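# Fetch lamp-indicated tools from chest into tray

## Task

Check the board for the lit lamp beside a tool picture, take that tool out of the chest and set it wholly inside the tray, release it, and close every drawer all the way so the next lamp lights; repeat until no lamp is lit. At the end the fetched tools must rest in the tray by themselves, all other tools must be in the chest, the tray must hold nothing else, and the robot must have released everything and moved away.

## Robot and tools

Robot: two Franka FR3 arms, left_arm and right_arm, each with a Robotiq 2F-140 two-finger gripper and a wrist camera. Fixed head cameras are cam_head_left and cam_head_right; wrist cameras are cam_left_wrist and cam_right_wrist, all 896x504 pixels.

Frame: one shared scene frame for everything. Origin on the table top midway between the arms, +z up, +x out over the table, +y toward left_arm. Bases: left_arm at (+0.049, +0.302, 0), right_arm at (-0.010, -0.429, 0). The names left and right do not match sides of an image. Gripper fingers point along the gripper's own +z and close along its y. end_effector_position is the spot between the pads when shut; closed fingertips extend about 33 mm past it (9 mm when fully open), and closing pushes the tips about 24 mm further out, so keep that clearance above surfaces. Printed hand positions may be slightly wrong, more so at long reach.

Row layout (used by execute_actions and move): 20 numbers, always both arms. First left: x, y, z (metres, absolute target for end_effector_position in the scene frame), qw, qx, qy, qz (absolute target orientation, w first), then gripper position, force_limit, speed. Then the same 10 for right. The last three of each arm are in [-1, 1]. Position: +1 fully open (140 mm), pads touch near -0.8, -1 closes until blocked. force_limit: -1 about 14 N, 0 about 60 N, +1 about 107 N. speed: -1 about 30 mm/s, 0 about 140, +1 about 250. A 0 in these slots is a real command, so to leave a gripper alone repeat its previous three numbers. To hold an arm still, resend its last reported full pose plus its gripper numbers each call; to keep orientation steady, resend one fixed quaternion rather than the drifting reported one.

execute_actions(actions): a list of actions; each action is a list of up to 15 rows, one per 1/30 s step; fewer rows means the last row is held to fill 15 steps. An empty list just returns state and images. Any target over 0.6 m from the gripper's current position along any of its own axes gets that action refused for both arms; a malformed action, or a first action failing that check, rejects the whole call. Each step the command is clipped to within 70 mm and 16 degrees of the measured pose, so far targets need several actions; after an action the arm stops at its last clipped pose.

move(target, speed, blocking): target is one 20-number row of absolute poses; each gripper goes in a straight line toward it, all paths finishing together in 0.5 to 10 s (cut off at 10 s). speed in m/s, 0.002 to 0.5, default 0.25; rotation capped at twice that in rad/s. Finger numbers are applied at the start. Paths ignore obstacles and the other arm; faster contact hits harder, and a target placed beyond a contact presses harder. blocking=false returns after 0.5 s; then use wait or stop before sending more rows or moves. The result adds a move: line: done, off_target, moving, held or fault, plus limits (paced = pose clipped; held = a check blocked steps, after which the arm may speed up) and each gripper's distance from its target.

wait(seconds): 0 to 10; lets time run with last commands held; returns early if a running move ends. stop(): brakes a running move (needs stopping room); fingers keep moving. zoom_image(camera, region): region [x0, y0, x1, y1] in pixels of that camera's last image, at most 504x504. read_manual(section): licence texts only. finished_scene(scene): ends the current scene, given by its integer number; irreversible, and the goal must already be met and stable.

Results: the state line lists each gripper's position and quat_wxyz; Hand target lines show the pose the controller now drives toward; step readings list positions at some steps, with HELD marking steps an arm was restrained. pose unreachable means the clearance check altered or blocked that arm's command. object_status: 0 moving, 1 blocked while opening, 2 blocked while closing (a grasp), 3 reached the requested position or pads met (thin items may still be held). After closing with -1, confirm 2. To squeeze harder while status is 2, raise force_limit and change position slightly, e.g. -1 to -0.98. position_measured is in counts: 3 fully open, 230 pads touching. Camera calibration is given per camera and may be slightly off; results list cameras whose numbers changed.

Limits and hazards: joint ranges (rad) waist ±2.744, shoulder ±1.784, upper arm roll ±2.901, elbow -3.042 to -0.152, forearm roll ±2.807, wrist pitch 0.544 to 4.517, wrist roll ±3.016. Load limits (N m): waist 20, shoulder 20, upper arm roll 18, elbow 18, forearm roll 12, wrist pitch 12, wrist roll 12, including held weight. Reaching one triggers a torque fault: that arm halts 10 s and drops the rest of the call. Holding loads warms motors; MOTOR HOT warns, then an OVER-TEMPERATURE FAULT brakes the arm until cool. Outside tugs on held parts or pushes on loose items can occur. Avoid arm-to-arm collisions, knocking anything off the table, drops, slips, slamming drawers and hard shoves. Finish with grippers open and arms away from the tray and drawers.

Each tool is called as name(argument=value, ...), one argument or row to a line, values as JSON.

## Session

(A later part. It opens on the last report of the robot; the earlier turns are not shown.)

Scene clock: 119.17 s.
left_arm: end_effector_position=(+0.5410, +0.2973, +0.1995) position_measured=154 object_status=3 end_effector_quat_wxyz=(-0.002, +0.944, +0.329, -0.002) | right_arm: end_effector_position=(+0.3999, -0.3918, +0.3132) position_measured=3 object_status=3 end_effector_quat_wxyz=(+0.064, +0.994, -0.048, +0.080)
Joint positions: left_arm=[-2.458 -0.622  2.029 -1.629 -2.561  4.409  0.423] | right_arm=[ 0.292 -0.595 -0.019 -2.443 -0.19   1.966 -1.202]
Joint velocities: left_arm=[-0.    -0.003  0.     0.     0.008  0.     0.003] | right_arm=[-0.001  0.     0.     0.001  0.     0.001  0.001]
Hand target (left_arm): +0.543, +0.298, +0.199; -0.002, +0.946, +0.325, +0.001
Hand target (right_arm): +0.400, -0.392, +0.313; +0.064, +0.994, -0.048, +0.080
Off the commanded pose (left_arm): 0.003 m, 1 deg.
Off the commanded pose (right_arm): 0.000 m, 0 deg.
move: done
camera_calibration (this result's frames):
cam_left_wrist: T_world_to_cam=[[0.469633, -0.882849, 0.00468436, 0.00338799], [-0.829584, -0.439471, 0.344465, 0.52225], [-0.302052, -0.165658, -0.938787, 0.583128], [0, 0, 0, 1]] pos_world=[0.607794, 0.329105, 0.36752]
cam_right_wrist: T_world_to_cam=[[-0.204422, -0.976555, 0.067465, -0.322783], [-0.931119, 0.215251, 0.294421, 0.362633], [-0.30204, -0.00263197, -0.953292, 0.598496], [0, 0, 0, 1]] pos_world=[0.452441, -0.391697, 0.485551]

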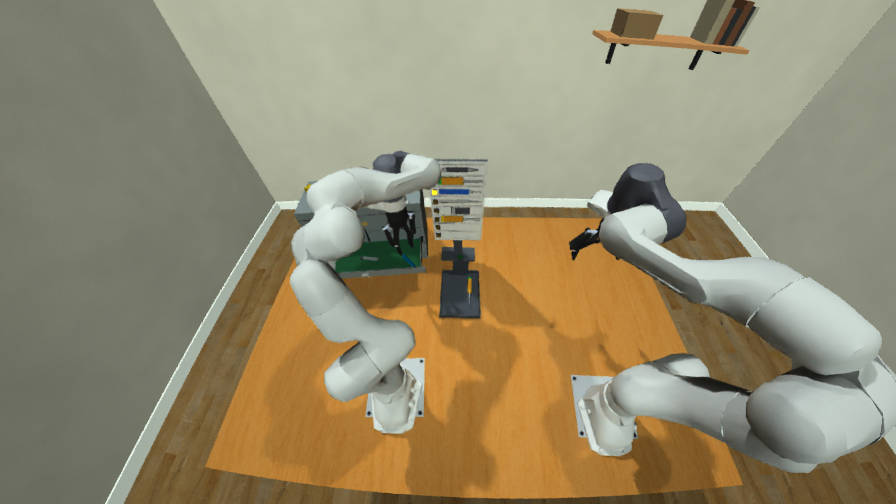

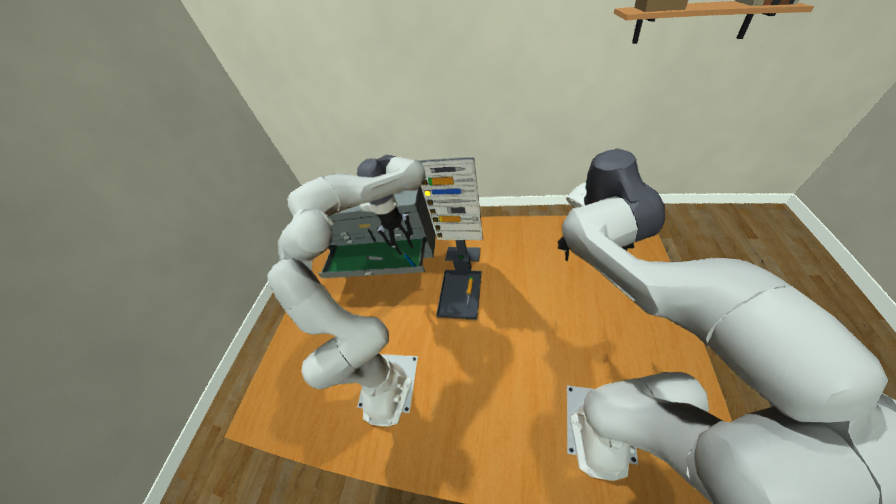

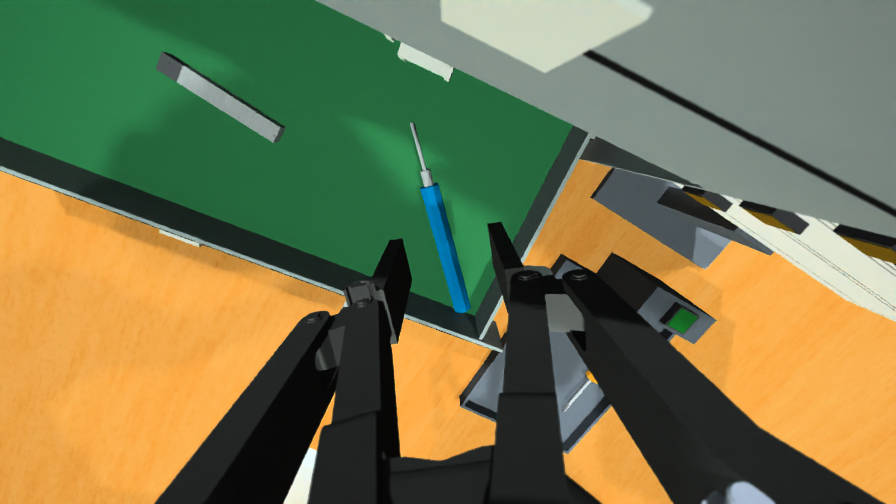

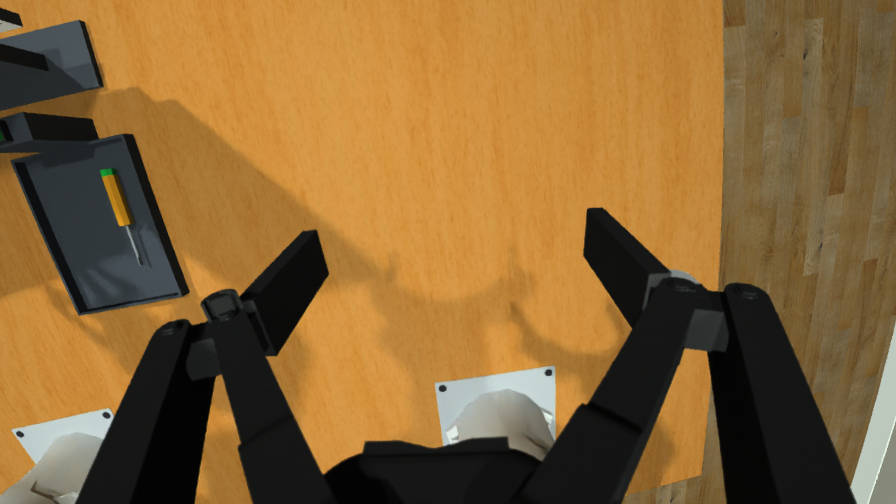

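move(
  target=[0.5437,0.298,0.131,0,0.946,0.326,0,-0.2,0,0,0.4,-0.392,0.313,0.064,0.994,-0.048,0.08,1,0,0],
  speed=0.1,
)

move(
  target=[0.5437,0.298,0.131,0,0.946,0.326,0,-1,0.3,0,0.4,-0.392,0.313,0.064,0.994,-0.048,0.08,1,0,0],
)

move(
  target=[0.53,0.29,0.22,0,0.946,0.326,0,-1,0.3,0,0.4,-0.392,0.313,0.064,0.994,-0.048,0.08,1,0,0],
  speed=0.15,
)

move(
  target=[0.44,0.11,0.2,0,1,0,0,-1,0.3,0,0.4,-0.392,0.313,0.064,0.994,-0.048,0.08,1,0,0],
)

move(
  target=[0.44,0.11,0.06,0,1,0,0,-1,0.3,0,0.4,-0.392,0.313,0.064,0.994,-0.048,0.08,1,0,0],
  speed=0.15,
)

Scene clock: 120.67 s.
left_arm: end_effector_position=(+0.5417, +0.2976, +0.1318) position_measured=154 object_status=3 end_effector_quat_wxyz=(+0.000, +0.946, +0.323, -0.002) | right_arm: end_effector_position=(+0.3999, -0.3918, +0.3132) position_measured=3 object_status=3 end_effector_quat_wxyz=(+0.064, +0.994, -0.048, +0.080)
Joint positions: left_arm=[-2.493 -0.671  2.105 -1.718 -2.512  4.273  0.396] | right_arm=[ 0.292 -0.595 -0.019 -2.443 -0.19   1.966 -1.202]
Joint velocities: left_arm=[-0.004 -0.     0.006 -0.    -0.    -0.013 -0.004] | right_arm=[ 0.     0.     0.    -0.     0.001 -0.    -0.   ]
Hand target (left_arm): +0.543, +0.298, +0.131; -0.000, +0.946, +0.326, +0.000
Hand target (right_arm): +0.400, -0.392, +0.313; +0.064, +0.994, -0.048, +0.080
Off the commanded pose (left_arm): 0.002 m, 0 deg.
Off the commanded pose (right_arm): 0.000 m, 0 deg.
move: done
camera_calibration (this result's frames):
cam_left_wrist: T_world_to_cam=[[0.458235, -0.888787, 0.00882532, 0.0110623], [-0.8352, -0.427168, 0.346364, 0.545393], [-0.304074, -0.166087, -0.938059, 0.520957], [0, 0, 0, 1]] pos_world=[0.608853, 0.329331, 0.299686]
cam_right_wrist: T_world_to_cam=[[-0.204422, -0.976555, 0.0674648, -0.322783], [-0.931119, 0.215251, 0.294421, 0.362633], [-0.30204, -0.00263172, -0.953292, 0.598496], [0, 0, 0, 1]] pos_world=[0.452441, -0.391697, 0.485551]

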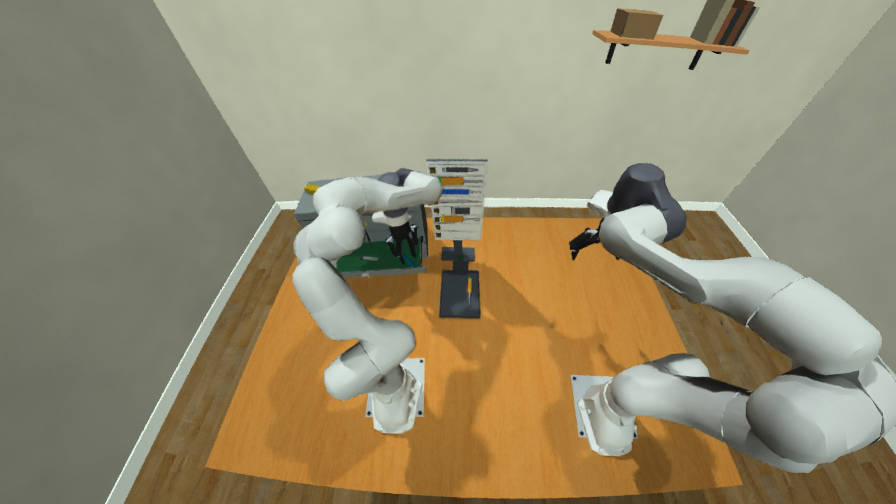

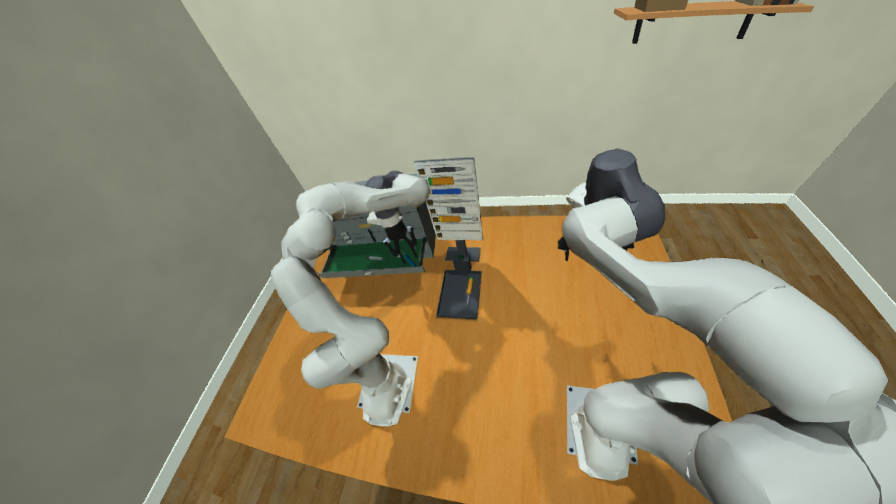

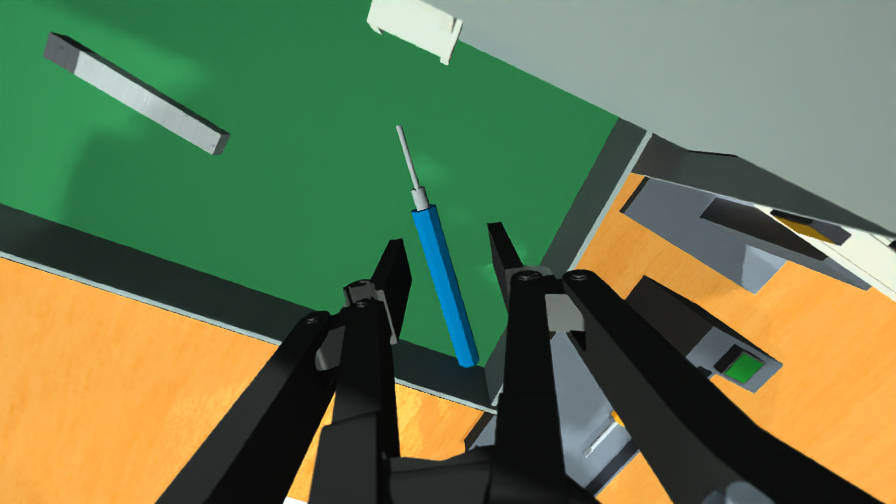

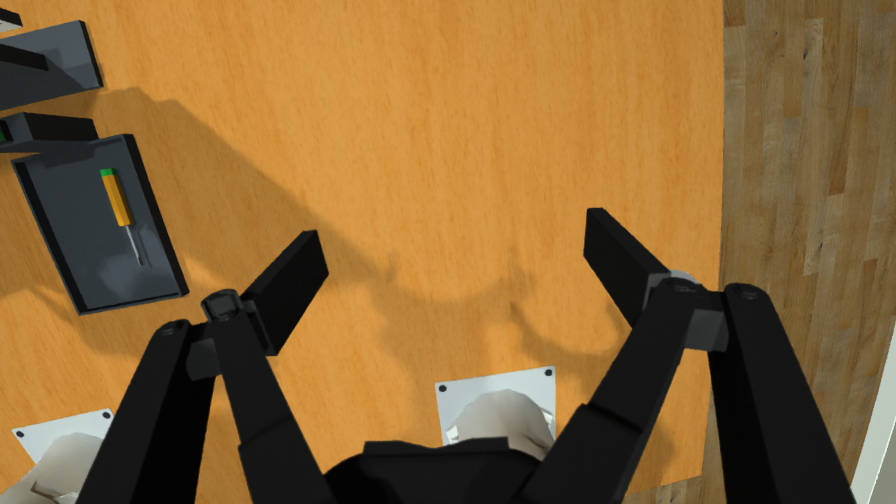

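Scene clock: 121.37 s.
left_arm: end_effector_position=(+0.5418, +0.2976, +0.1315) position_measured=218 object_status=2 end_effector_quat_wxyz=(-0.000, +0.946, +0.323, -0.002) | right_arm: end_effector_position=(+0.3999, -0.3918, +0.3132) position_measured=3 object_status=3 end_effector_quat_wxyz=(+0.064, +0.994, -0.048, +0.080)
Joint positions: left_arm=[-2.495 -0.671  2.107 -1.717 -2.512  4.273  0.396] | right_arm=[ 0.292 -0.595 -0.019 -2.443 -0.19   1.966 -1.202]
Joint velocities: left_arm=[-0.002 -0.     0.002  0.001 -0.    -0.002  0.001] | right_arm=[-0.001  0.002  0.001  0.001  0.001 -0.    -0.   ]
Hand target (left_arm): +0.544, +0.298, +0.131; +0.000, +0.945, +0.326, -0.000
Hand target (right_arm): +0.400, -0.392, +0.313; +0.064, +0.994, -0.048, +0.080
Off the commanded pose (left_arm): 0.002 m, 0 deg.
Off the commanded pose (right_arm): 0.000 m, 0 deg.
move: done
camera_calibration (this result's frames):
cam_left_wrist: T_world_to_cam=[[0.458249, -0.888787, 0.00809251, 0.0111337], [-0.835124, -0.427428, 0.346226, 0.54563], [-0.304263, -0.165416, -0.938116, 0.520643], [0, 0, 0, 1]] pos_world=[0.608979, 0.329236, 0.299422]
cam_right_wrist: T_world_to_cam=[[-0.204422, -0.976555, 0.0674648, -0.322783], [-0.931119, 0.215251, 0.294421, 0.362633], [-0.30204, -0.00263174, -0.953292, 0.598496], [0, 0, 0, 1]] pos_world=[0.452441, -0.391697, 0.485551]

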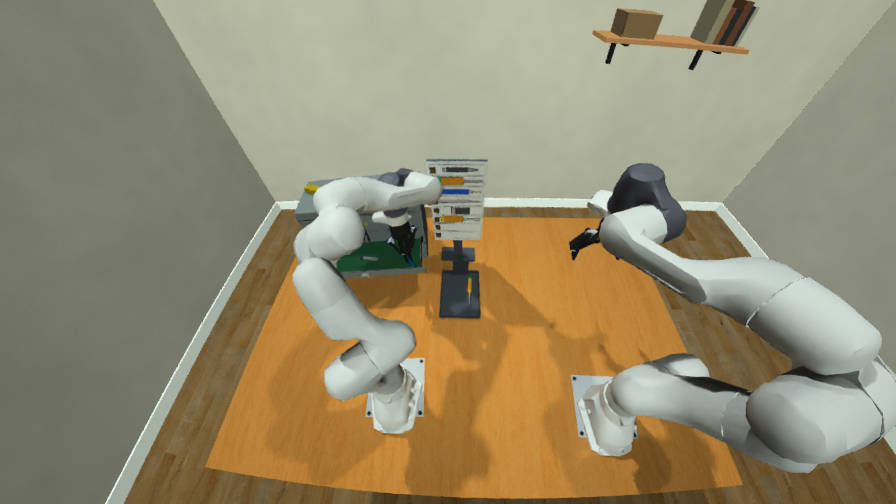

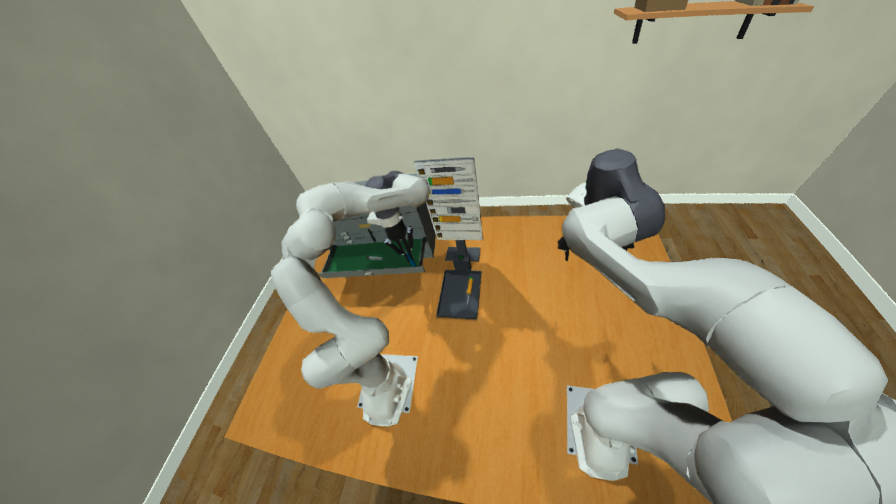

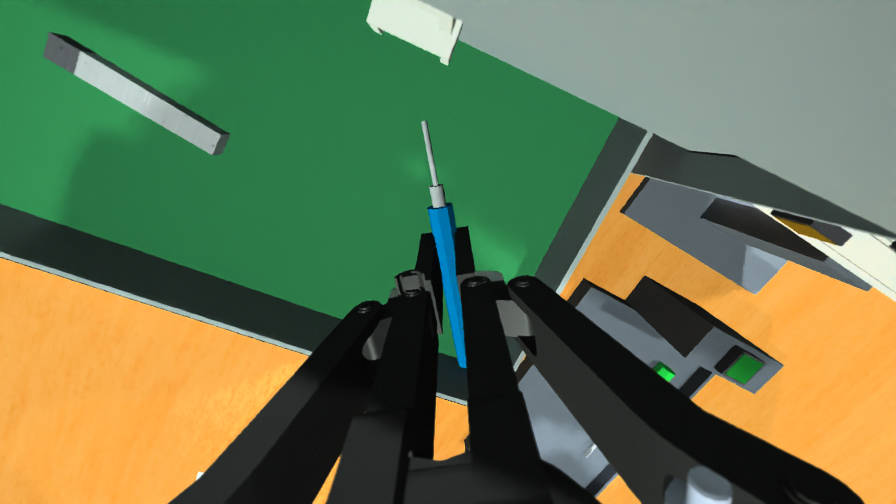

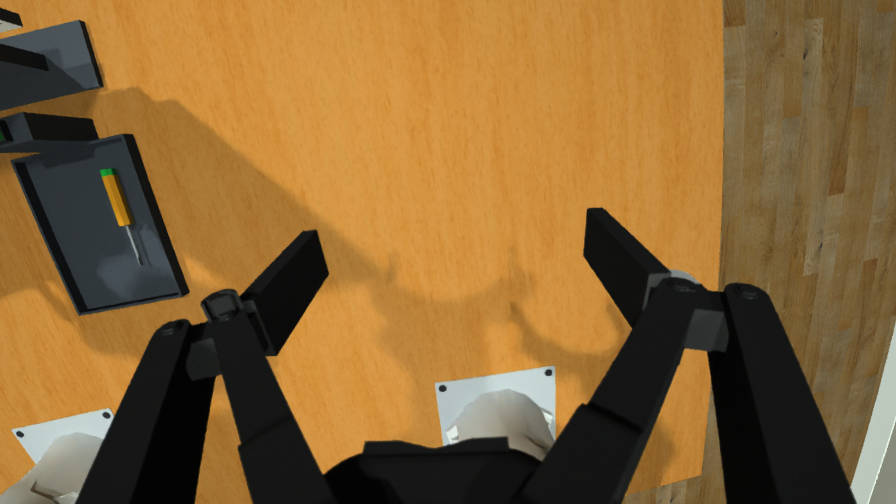

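Scene clock: 122.53 s.
left_arm: end_effector_position=(+0.5323, +0.2909, +0.2194) position_measured=218 object_status=2 end_effector_quat_wxyz=(-0.000, +0.944, +0.329, +0.003) | right_arm: end_effector_position=(+0.3999, -0.3918, +0.3132) position_measured=3 object_status=3 end_effector_quat_wxyz=(+0.064, +0.994, -0.048, +0.080)
Joint positions: left_arm=[-2.426 -0.574  1.992 -1.648 -2.594  4.42   0.427] | right_arm=[ 0.292 -0.595 -0.019 -2.443 -0.19   1.966 -1.202]
Joint velocities: left_arm=[ 0.003 -0.001 -0.005 -0.     0.     0.012  0.004] | right_arm=[ 0.    -0.001 -0.002  0.     0.    -0.    -0.001]
Hand target (left_arm): +0.531, +0.291, +0.220; +0.000, +0.945, +0.326, +0.000
Hand target (right_arm): +0.400, -0.392, +0.313; +0.064, +0.994, -0.048, +0.080
Off the commanded pose (left_arm): 0.003 m, 0 deg.
Off the commanded pose (right_arm): 0.000 m, 0 deg.
move: done
camera_calibration (this result's frames):
cam_left_wrist: T_world_to_cam=[[0.467815, -0.883775, 0.00950385, 0.00195632], [-0.833626, -0.437646, 0.336948, 0.508641], [-0.293627, -0.165552, -0.941475, 0.594222], [0, 0, 0, 1]] pos_world=[0.597581, 0.322708, 0.388041]
cam_right_wrist: T_world_to_cam=[[-0.204422, -0.976555, 0.0674649, -0.322783], [-0.931119, 0.215251, 0.294421, 0.362633], [-0.30204, -0.00263183, -0.953292, 0.598496], [0, 0, 0, 1]] pos_world=[0.452441, -0.391697, 0.485551]

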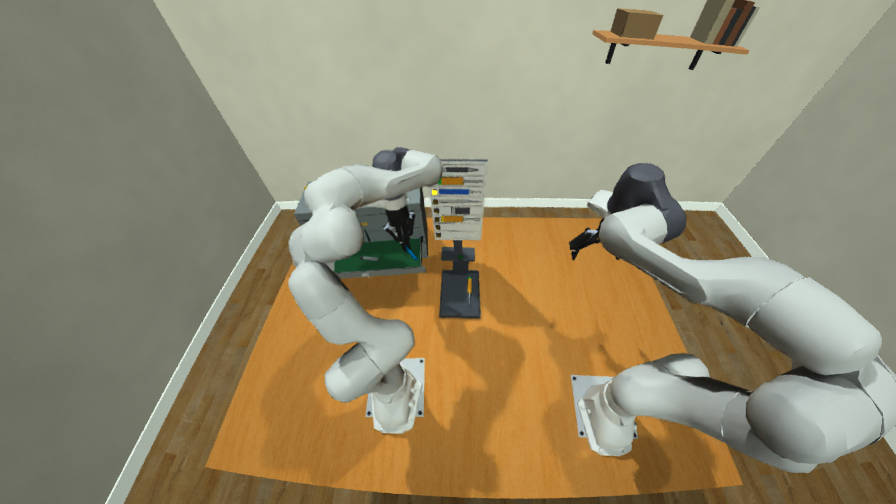

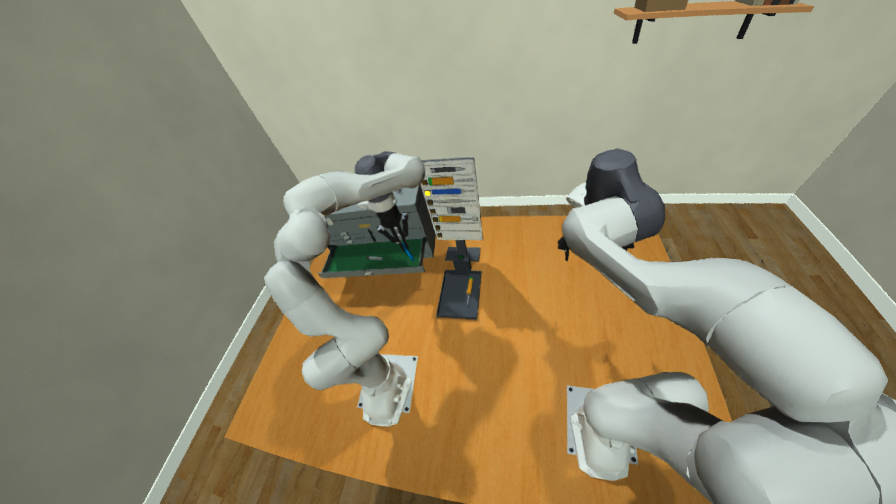

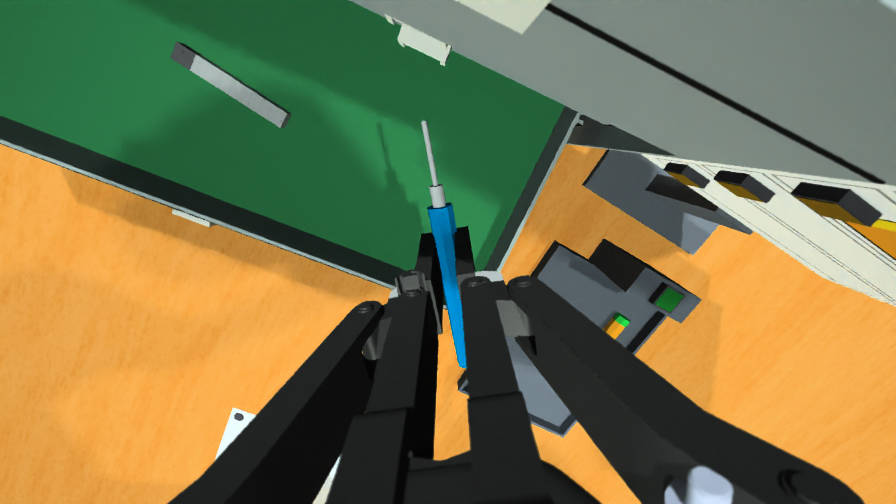

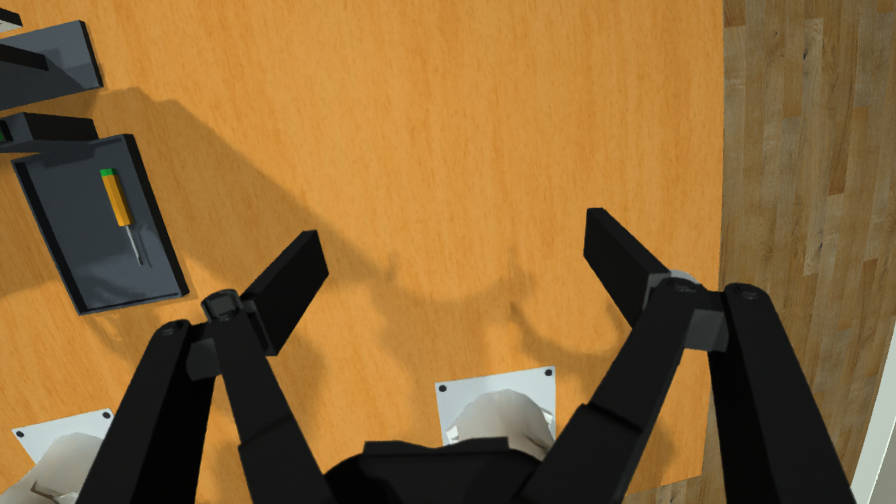

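Scene clock: 124.30 s.
left_arm: end_effector_position=(+0.4389, +0.1142, +0.2021) position_measured=218 object_status=2 end_effector_quat_wxyz=(-0.004, +1.000, +0.008, +0.002) | right_arm: end_effector_position=(+0.3999, -0.3918, +0.3132) position_measured=3 object_status=3 end_effector_quat_wxyz=(+0.064, +0.994, -0.048, +0.080)
Joint positions: left_arm=[-2.596 -0.561  1.729 -1.906 -2.537  4.351  0.537] | right_arm=[ 0.292 -0.595 -0.019 -2.443 -0.19   1.966 -1.202]
Joint velocities: left_arm=[-0.    -0.009 -0.     0.     0.012  0.001  0.014] | right_arm=[-0.001  0.    -0.002 -0.    -0.002 -0.    -0.001]
Hand target (left_arm): +0.440, +0.114, +0.202; -0.004, +1.000, -0.000, +0.003
Hand target (right_arm): +0.400, -0.392, +0.313; +0.064, +0.994, -0.048, +0.080
Off the commanded pose (left_arm): 0.005 m, 1 deg.
Off the commanded pose (right_arm): 0.000 m, 0 deg.
move: off_target (left_arm)
camera_calibration (this result's frames):
cam_left_wrist: T_world_to_cam=[[-0.166024, -0.986121, 0.000917392, 0.181283], [-0.927506, 0.156471, 0.339485, 0.332115], [-0.334917, 0.0555118, -0.940611, 0.513961], [0, 0, 0, 1]] pos_world=[0.51027, 0.0982702, 0.370523]
cam_right_wrist: T_world_to_cam=[[-0.204422, -0.976555, 0.0674648, -0.322783], [-0.931119, 0.215251, 0.294421, 0.362633], [-0.30204, -0.00263178, -0.953292, 0.598496], [0, 0, 0, 1]] pos_world=[0.452441, -0.391697, 0.485551]

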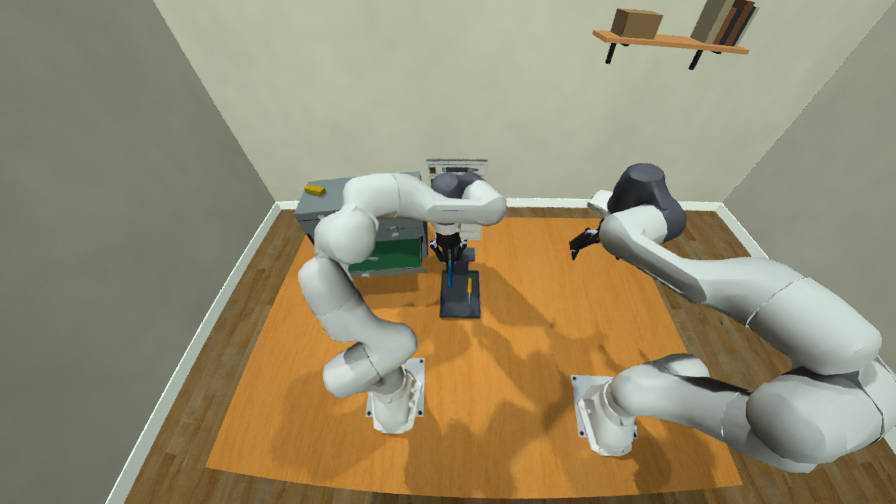

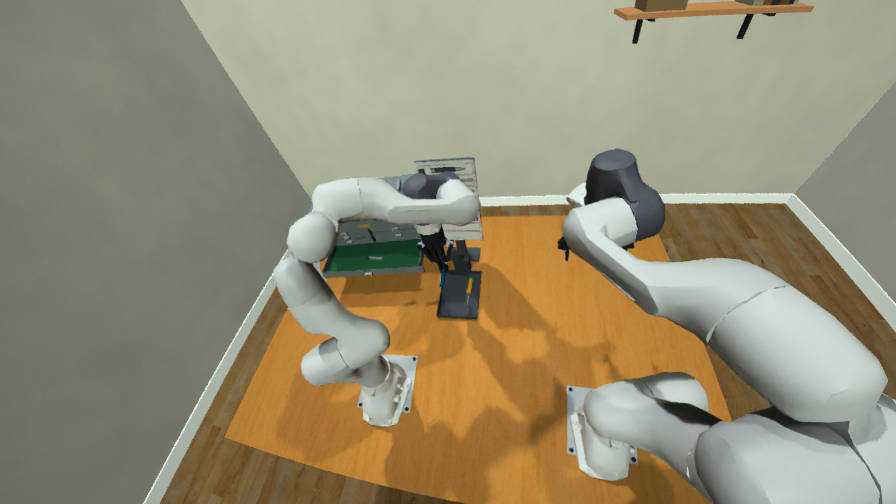

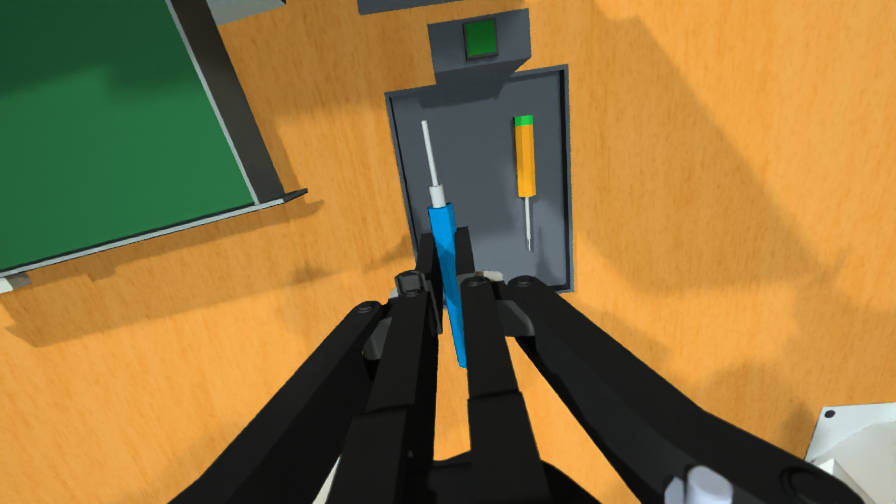

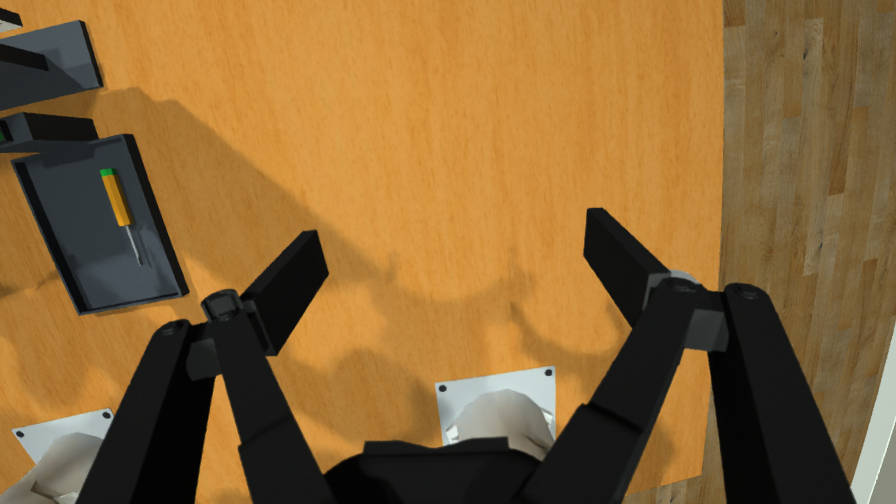

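Scene clock: 126.00 s.
left_arm: end_effector_position=(+0.4393, +0.1107, +0.0596) position_measured=218 object_status=2 end_effector_quat_wxyz=(+0.000, +1.000, -0.006, +0.000) | right_arm: end_effector_position=(+0.3999, -0.3918, +0.3132) position_measured=3 object_status=3 end_effector_quat_wxyz=(+0.064, +0.994, -0.048, +0.080)
Joint positions: left_arm=[-2.757 -0.724  1.939 -2.065 -2.294  4.111  0.366] | right_arm=[ 0.292 -0.595 -0.019 -2.443 -0.19   1.966 -1.202]
Joint velocities: left_arm=[ 0.    -0.007 -0.006 -0.001  0.015  0.    -0.046] | right_arm=[-0.    -0.001  0.     0.001 -0.     0.001  0.   ]
Hand target (left_arm): +0.439, +0.110, +0.059; -0.001, +1.000, -0.001, +0.001
Hand target (right_arm): +0.400, -0.392, +0.313; +0.064, +0.994, -0.048, +0.080
Off the commanded pose (left_arm): 0.001 m, 1 deg.
Off the commanded pose (right_arm): 0.000 m, 0 deg.
joint sent to its limit (left arm) — the command would take joint 1 (waist) past its lower limit, so that joint was sent only as far as its limit.
move: done
camera_calibration (this result's frames):
cam_left_wrist: T_world_to_cam=[[-0.19326, -0.981098, 0.00988739, 0.188946], [-0.921575, 0.184974, 0.341298, 0.375559], [-0.336676, 0.0568473, -0.939903, 0.380813], [0, 0, 0, 1]] pos_world=[0.510831, 0.0942579, 0.227881]
cam_right_wrist: T_world_to_cam=[[-0.204422, -0.976555, 0.0674649, -0.322783], [-0.931119, 0.215251, 0.294421, 0.362633], [-0.30204, -0.00263181, -0.953291, 0.598496], [0, 0, 0, 1]] pos_world=[0.452441, -0.391697, 0.485551]

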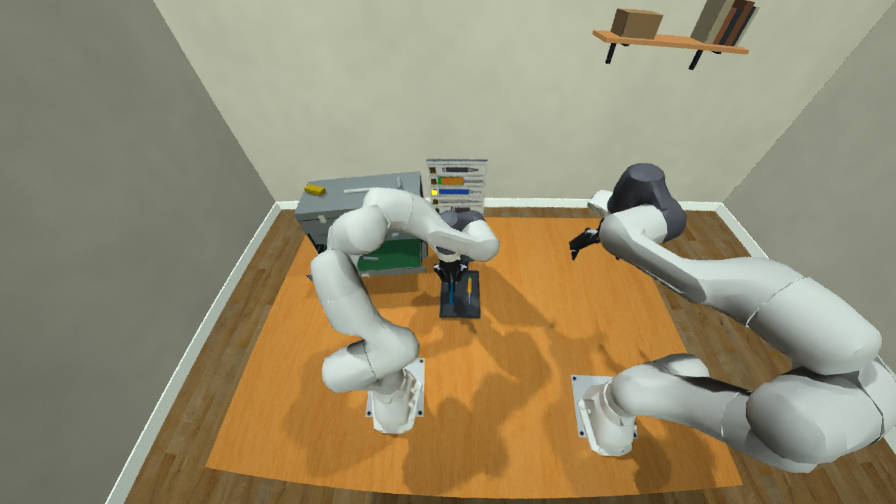

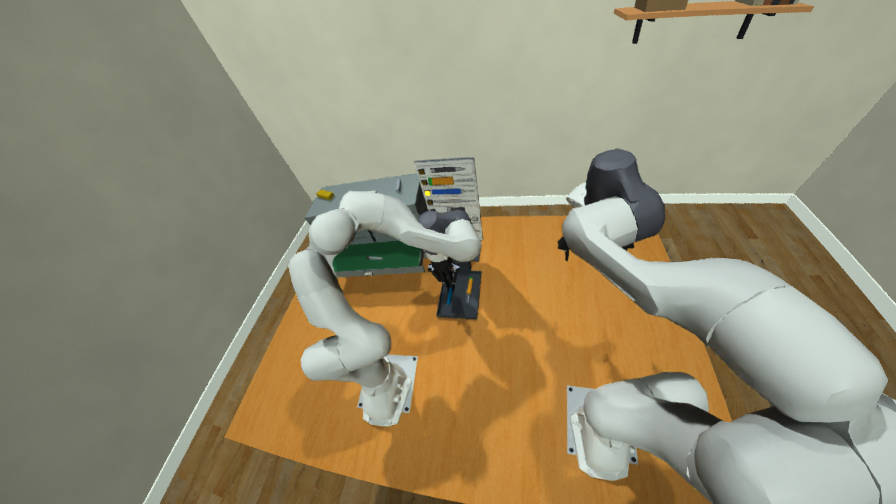

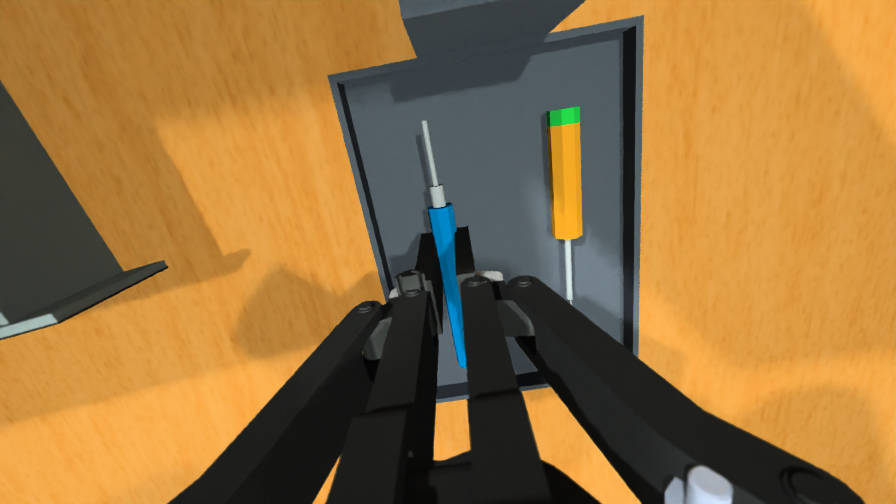

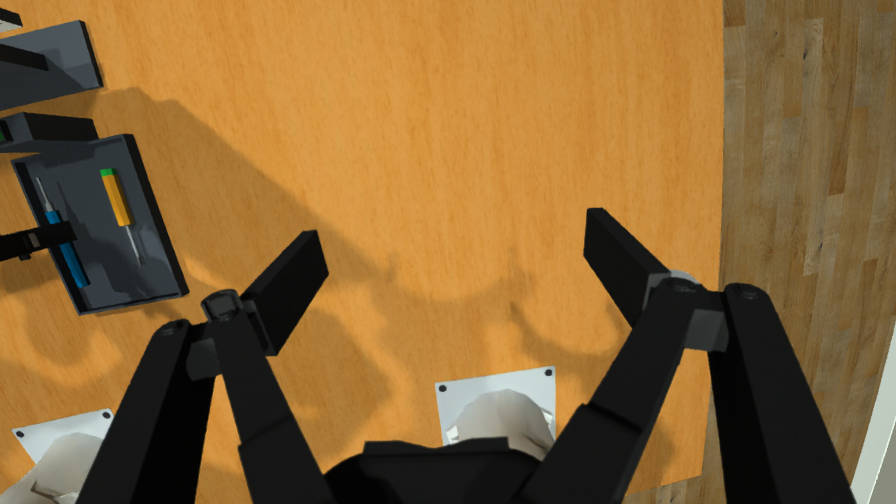

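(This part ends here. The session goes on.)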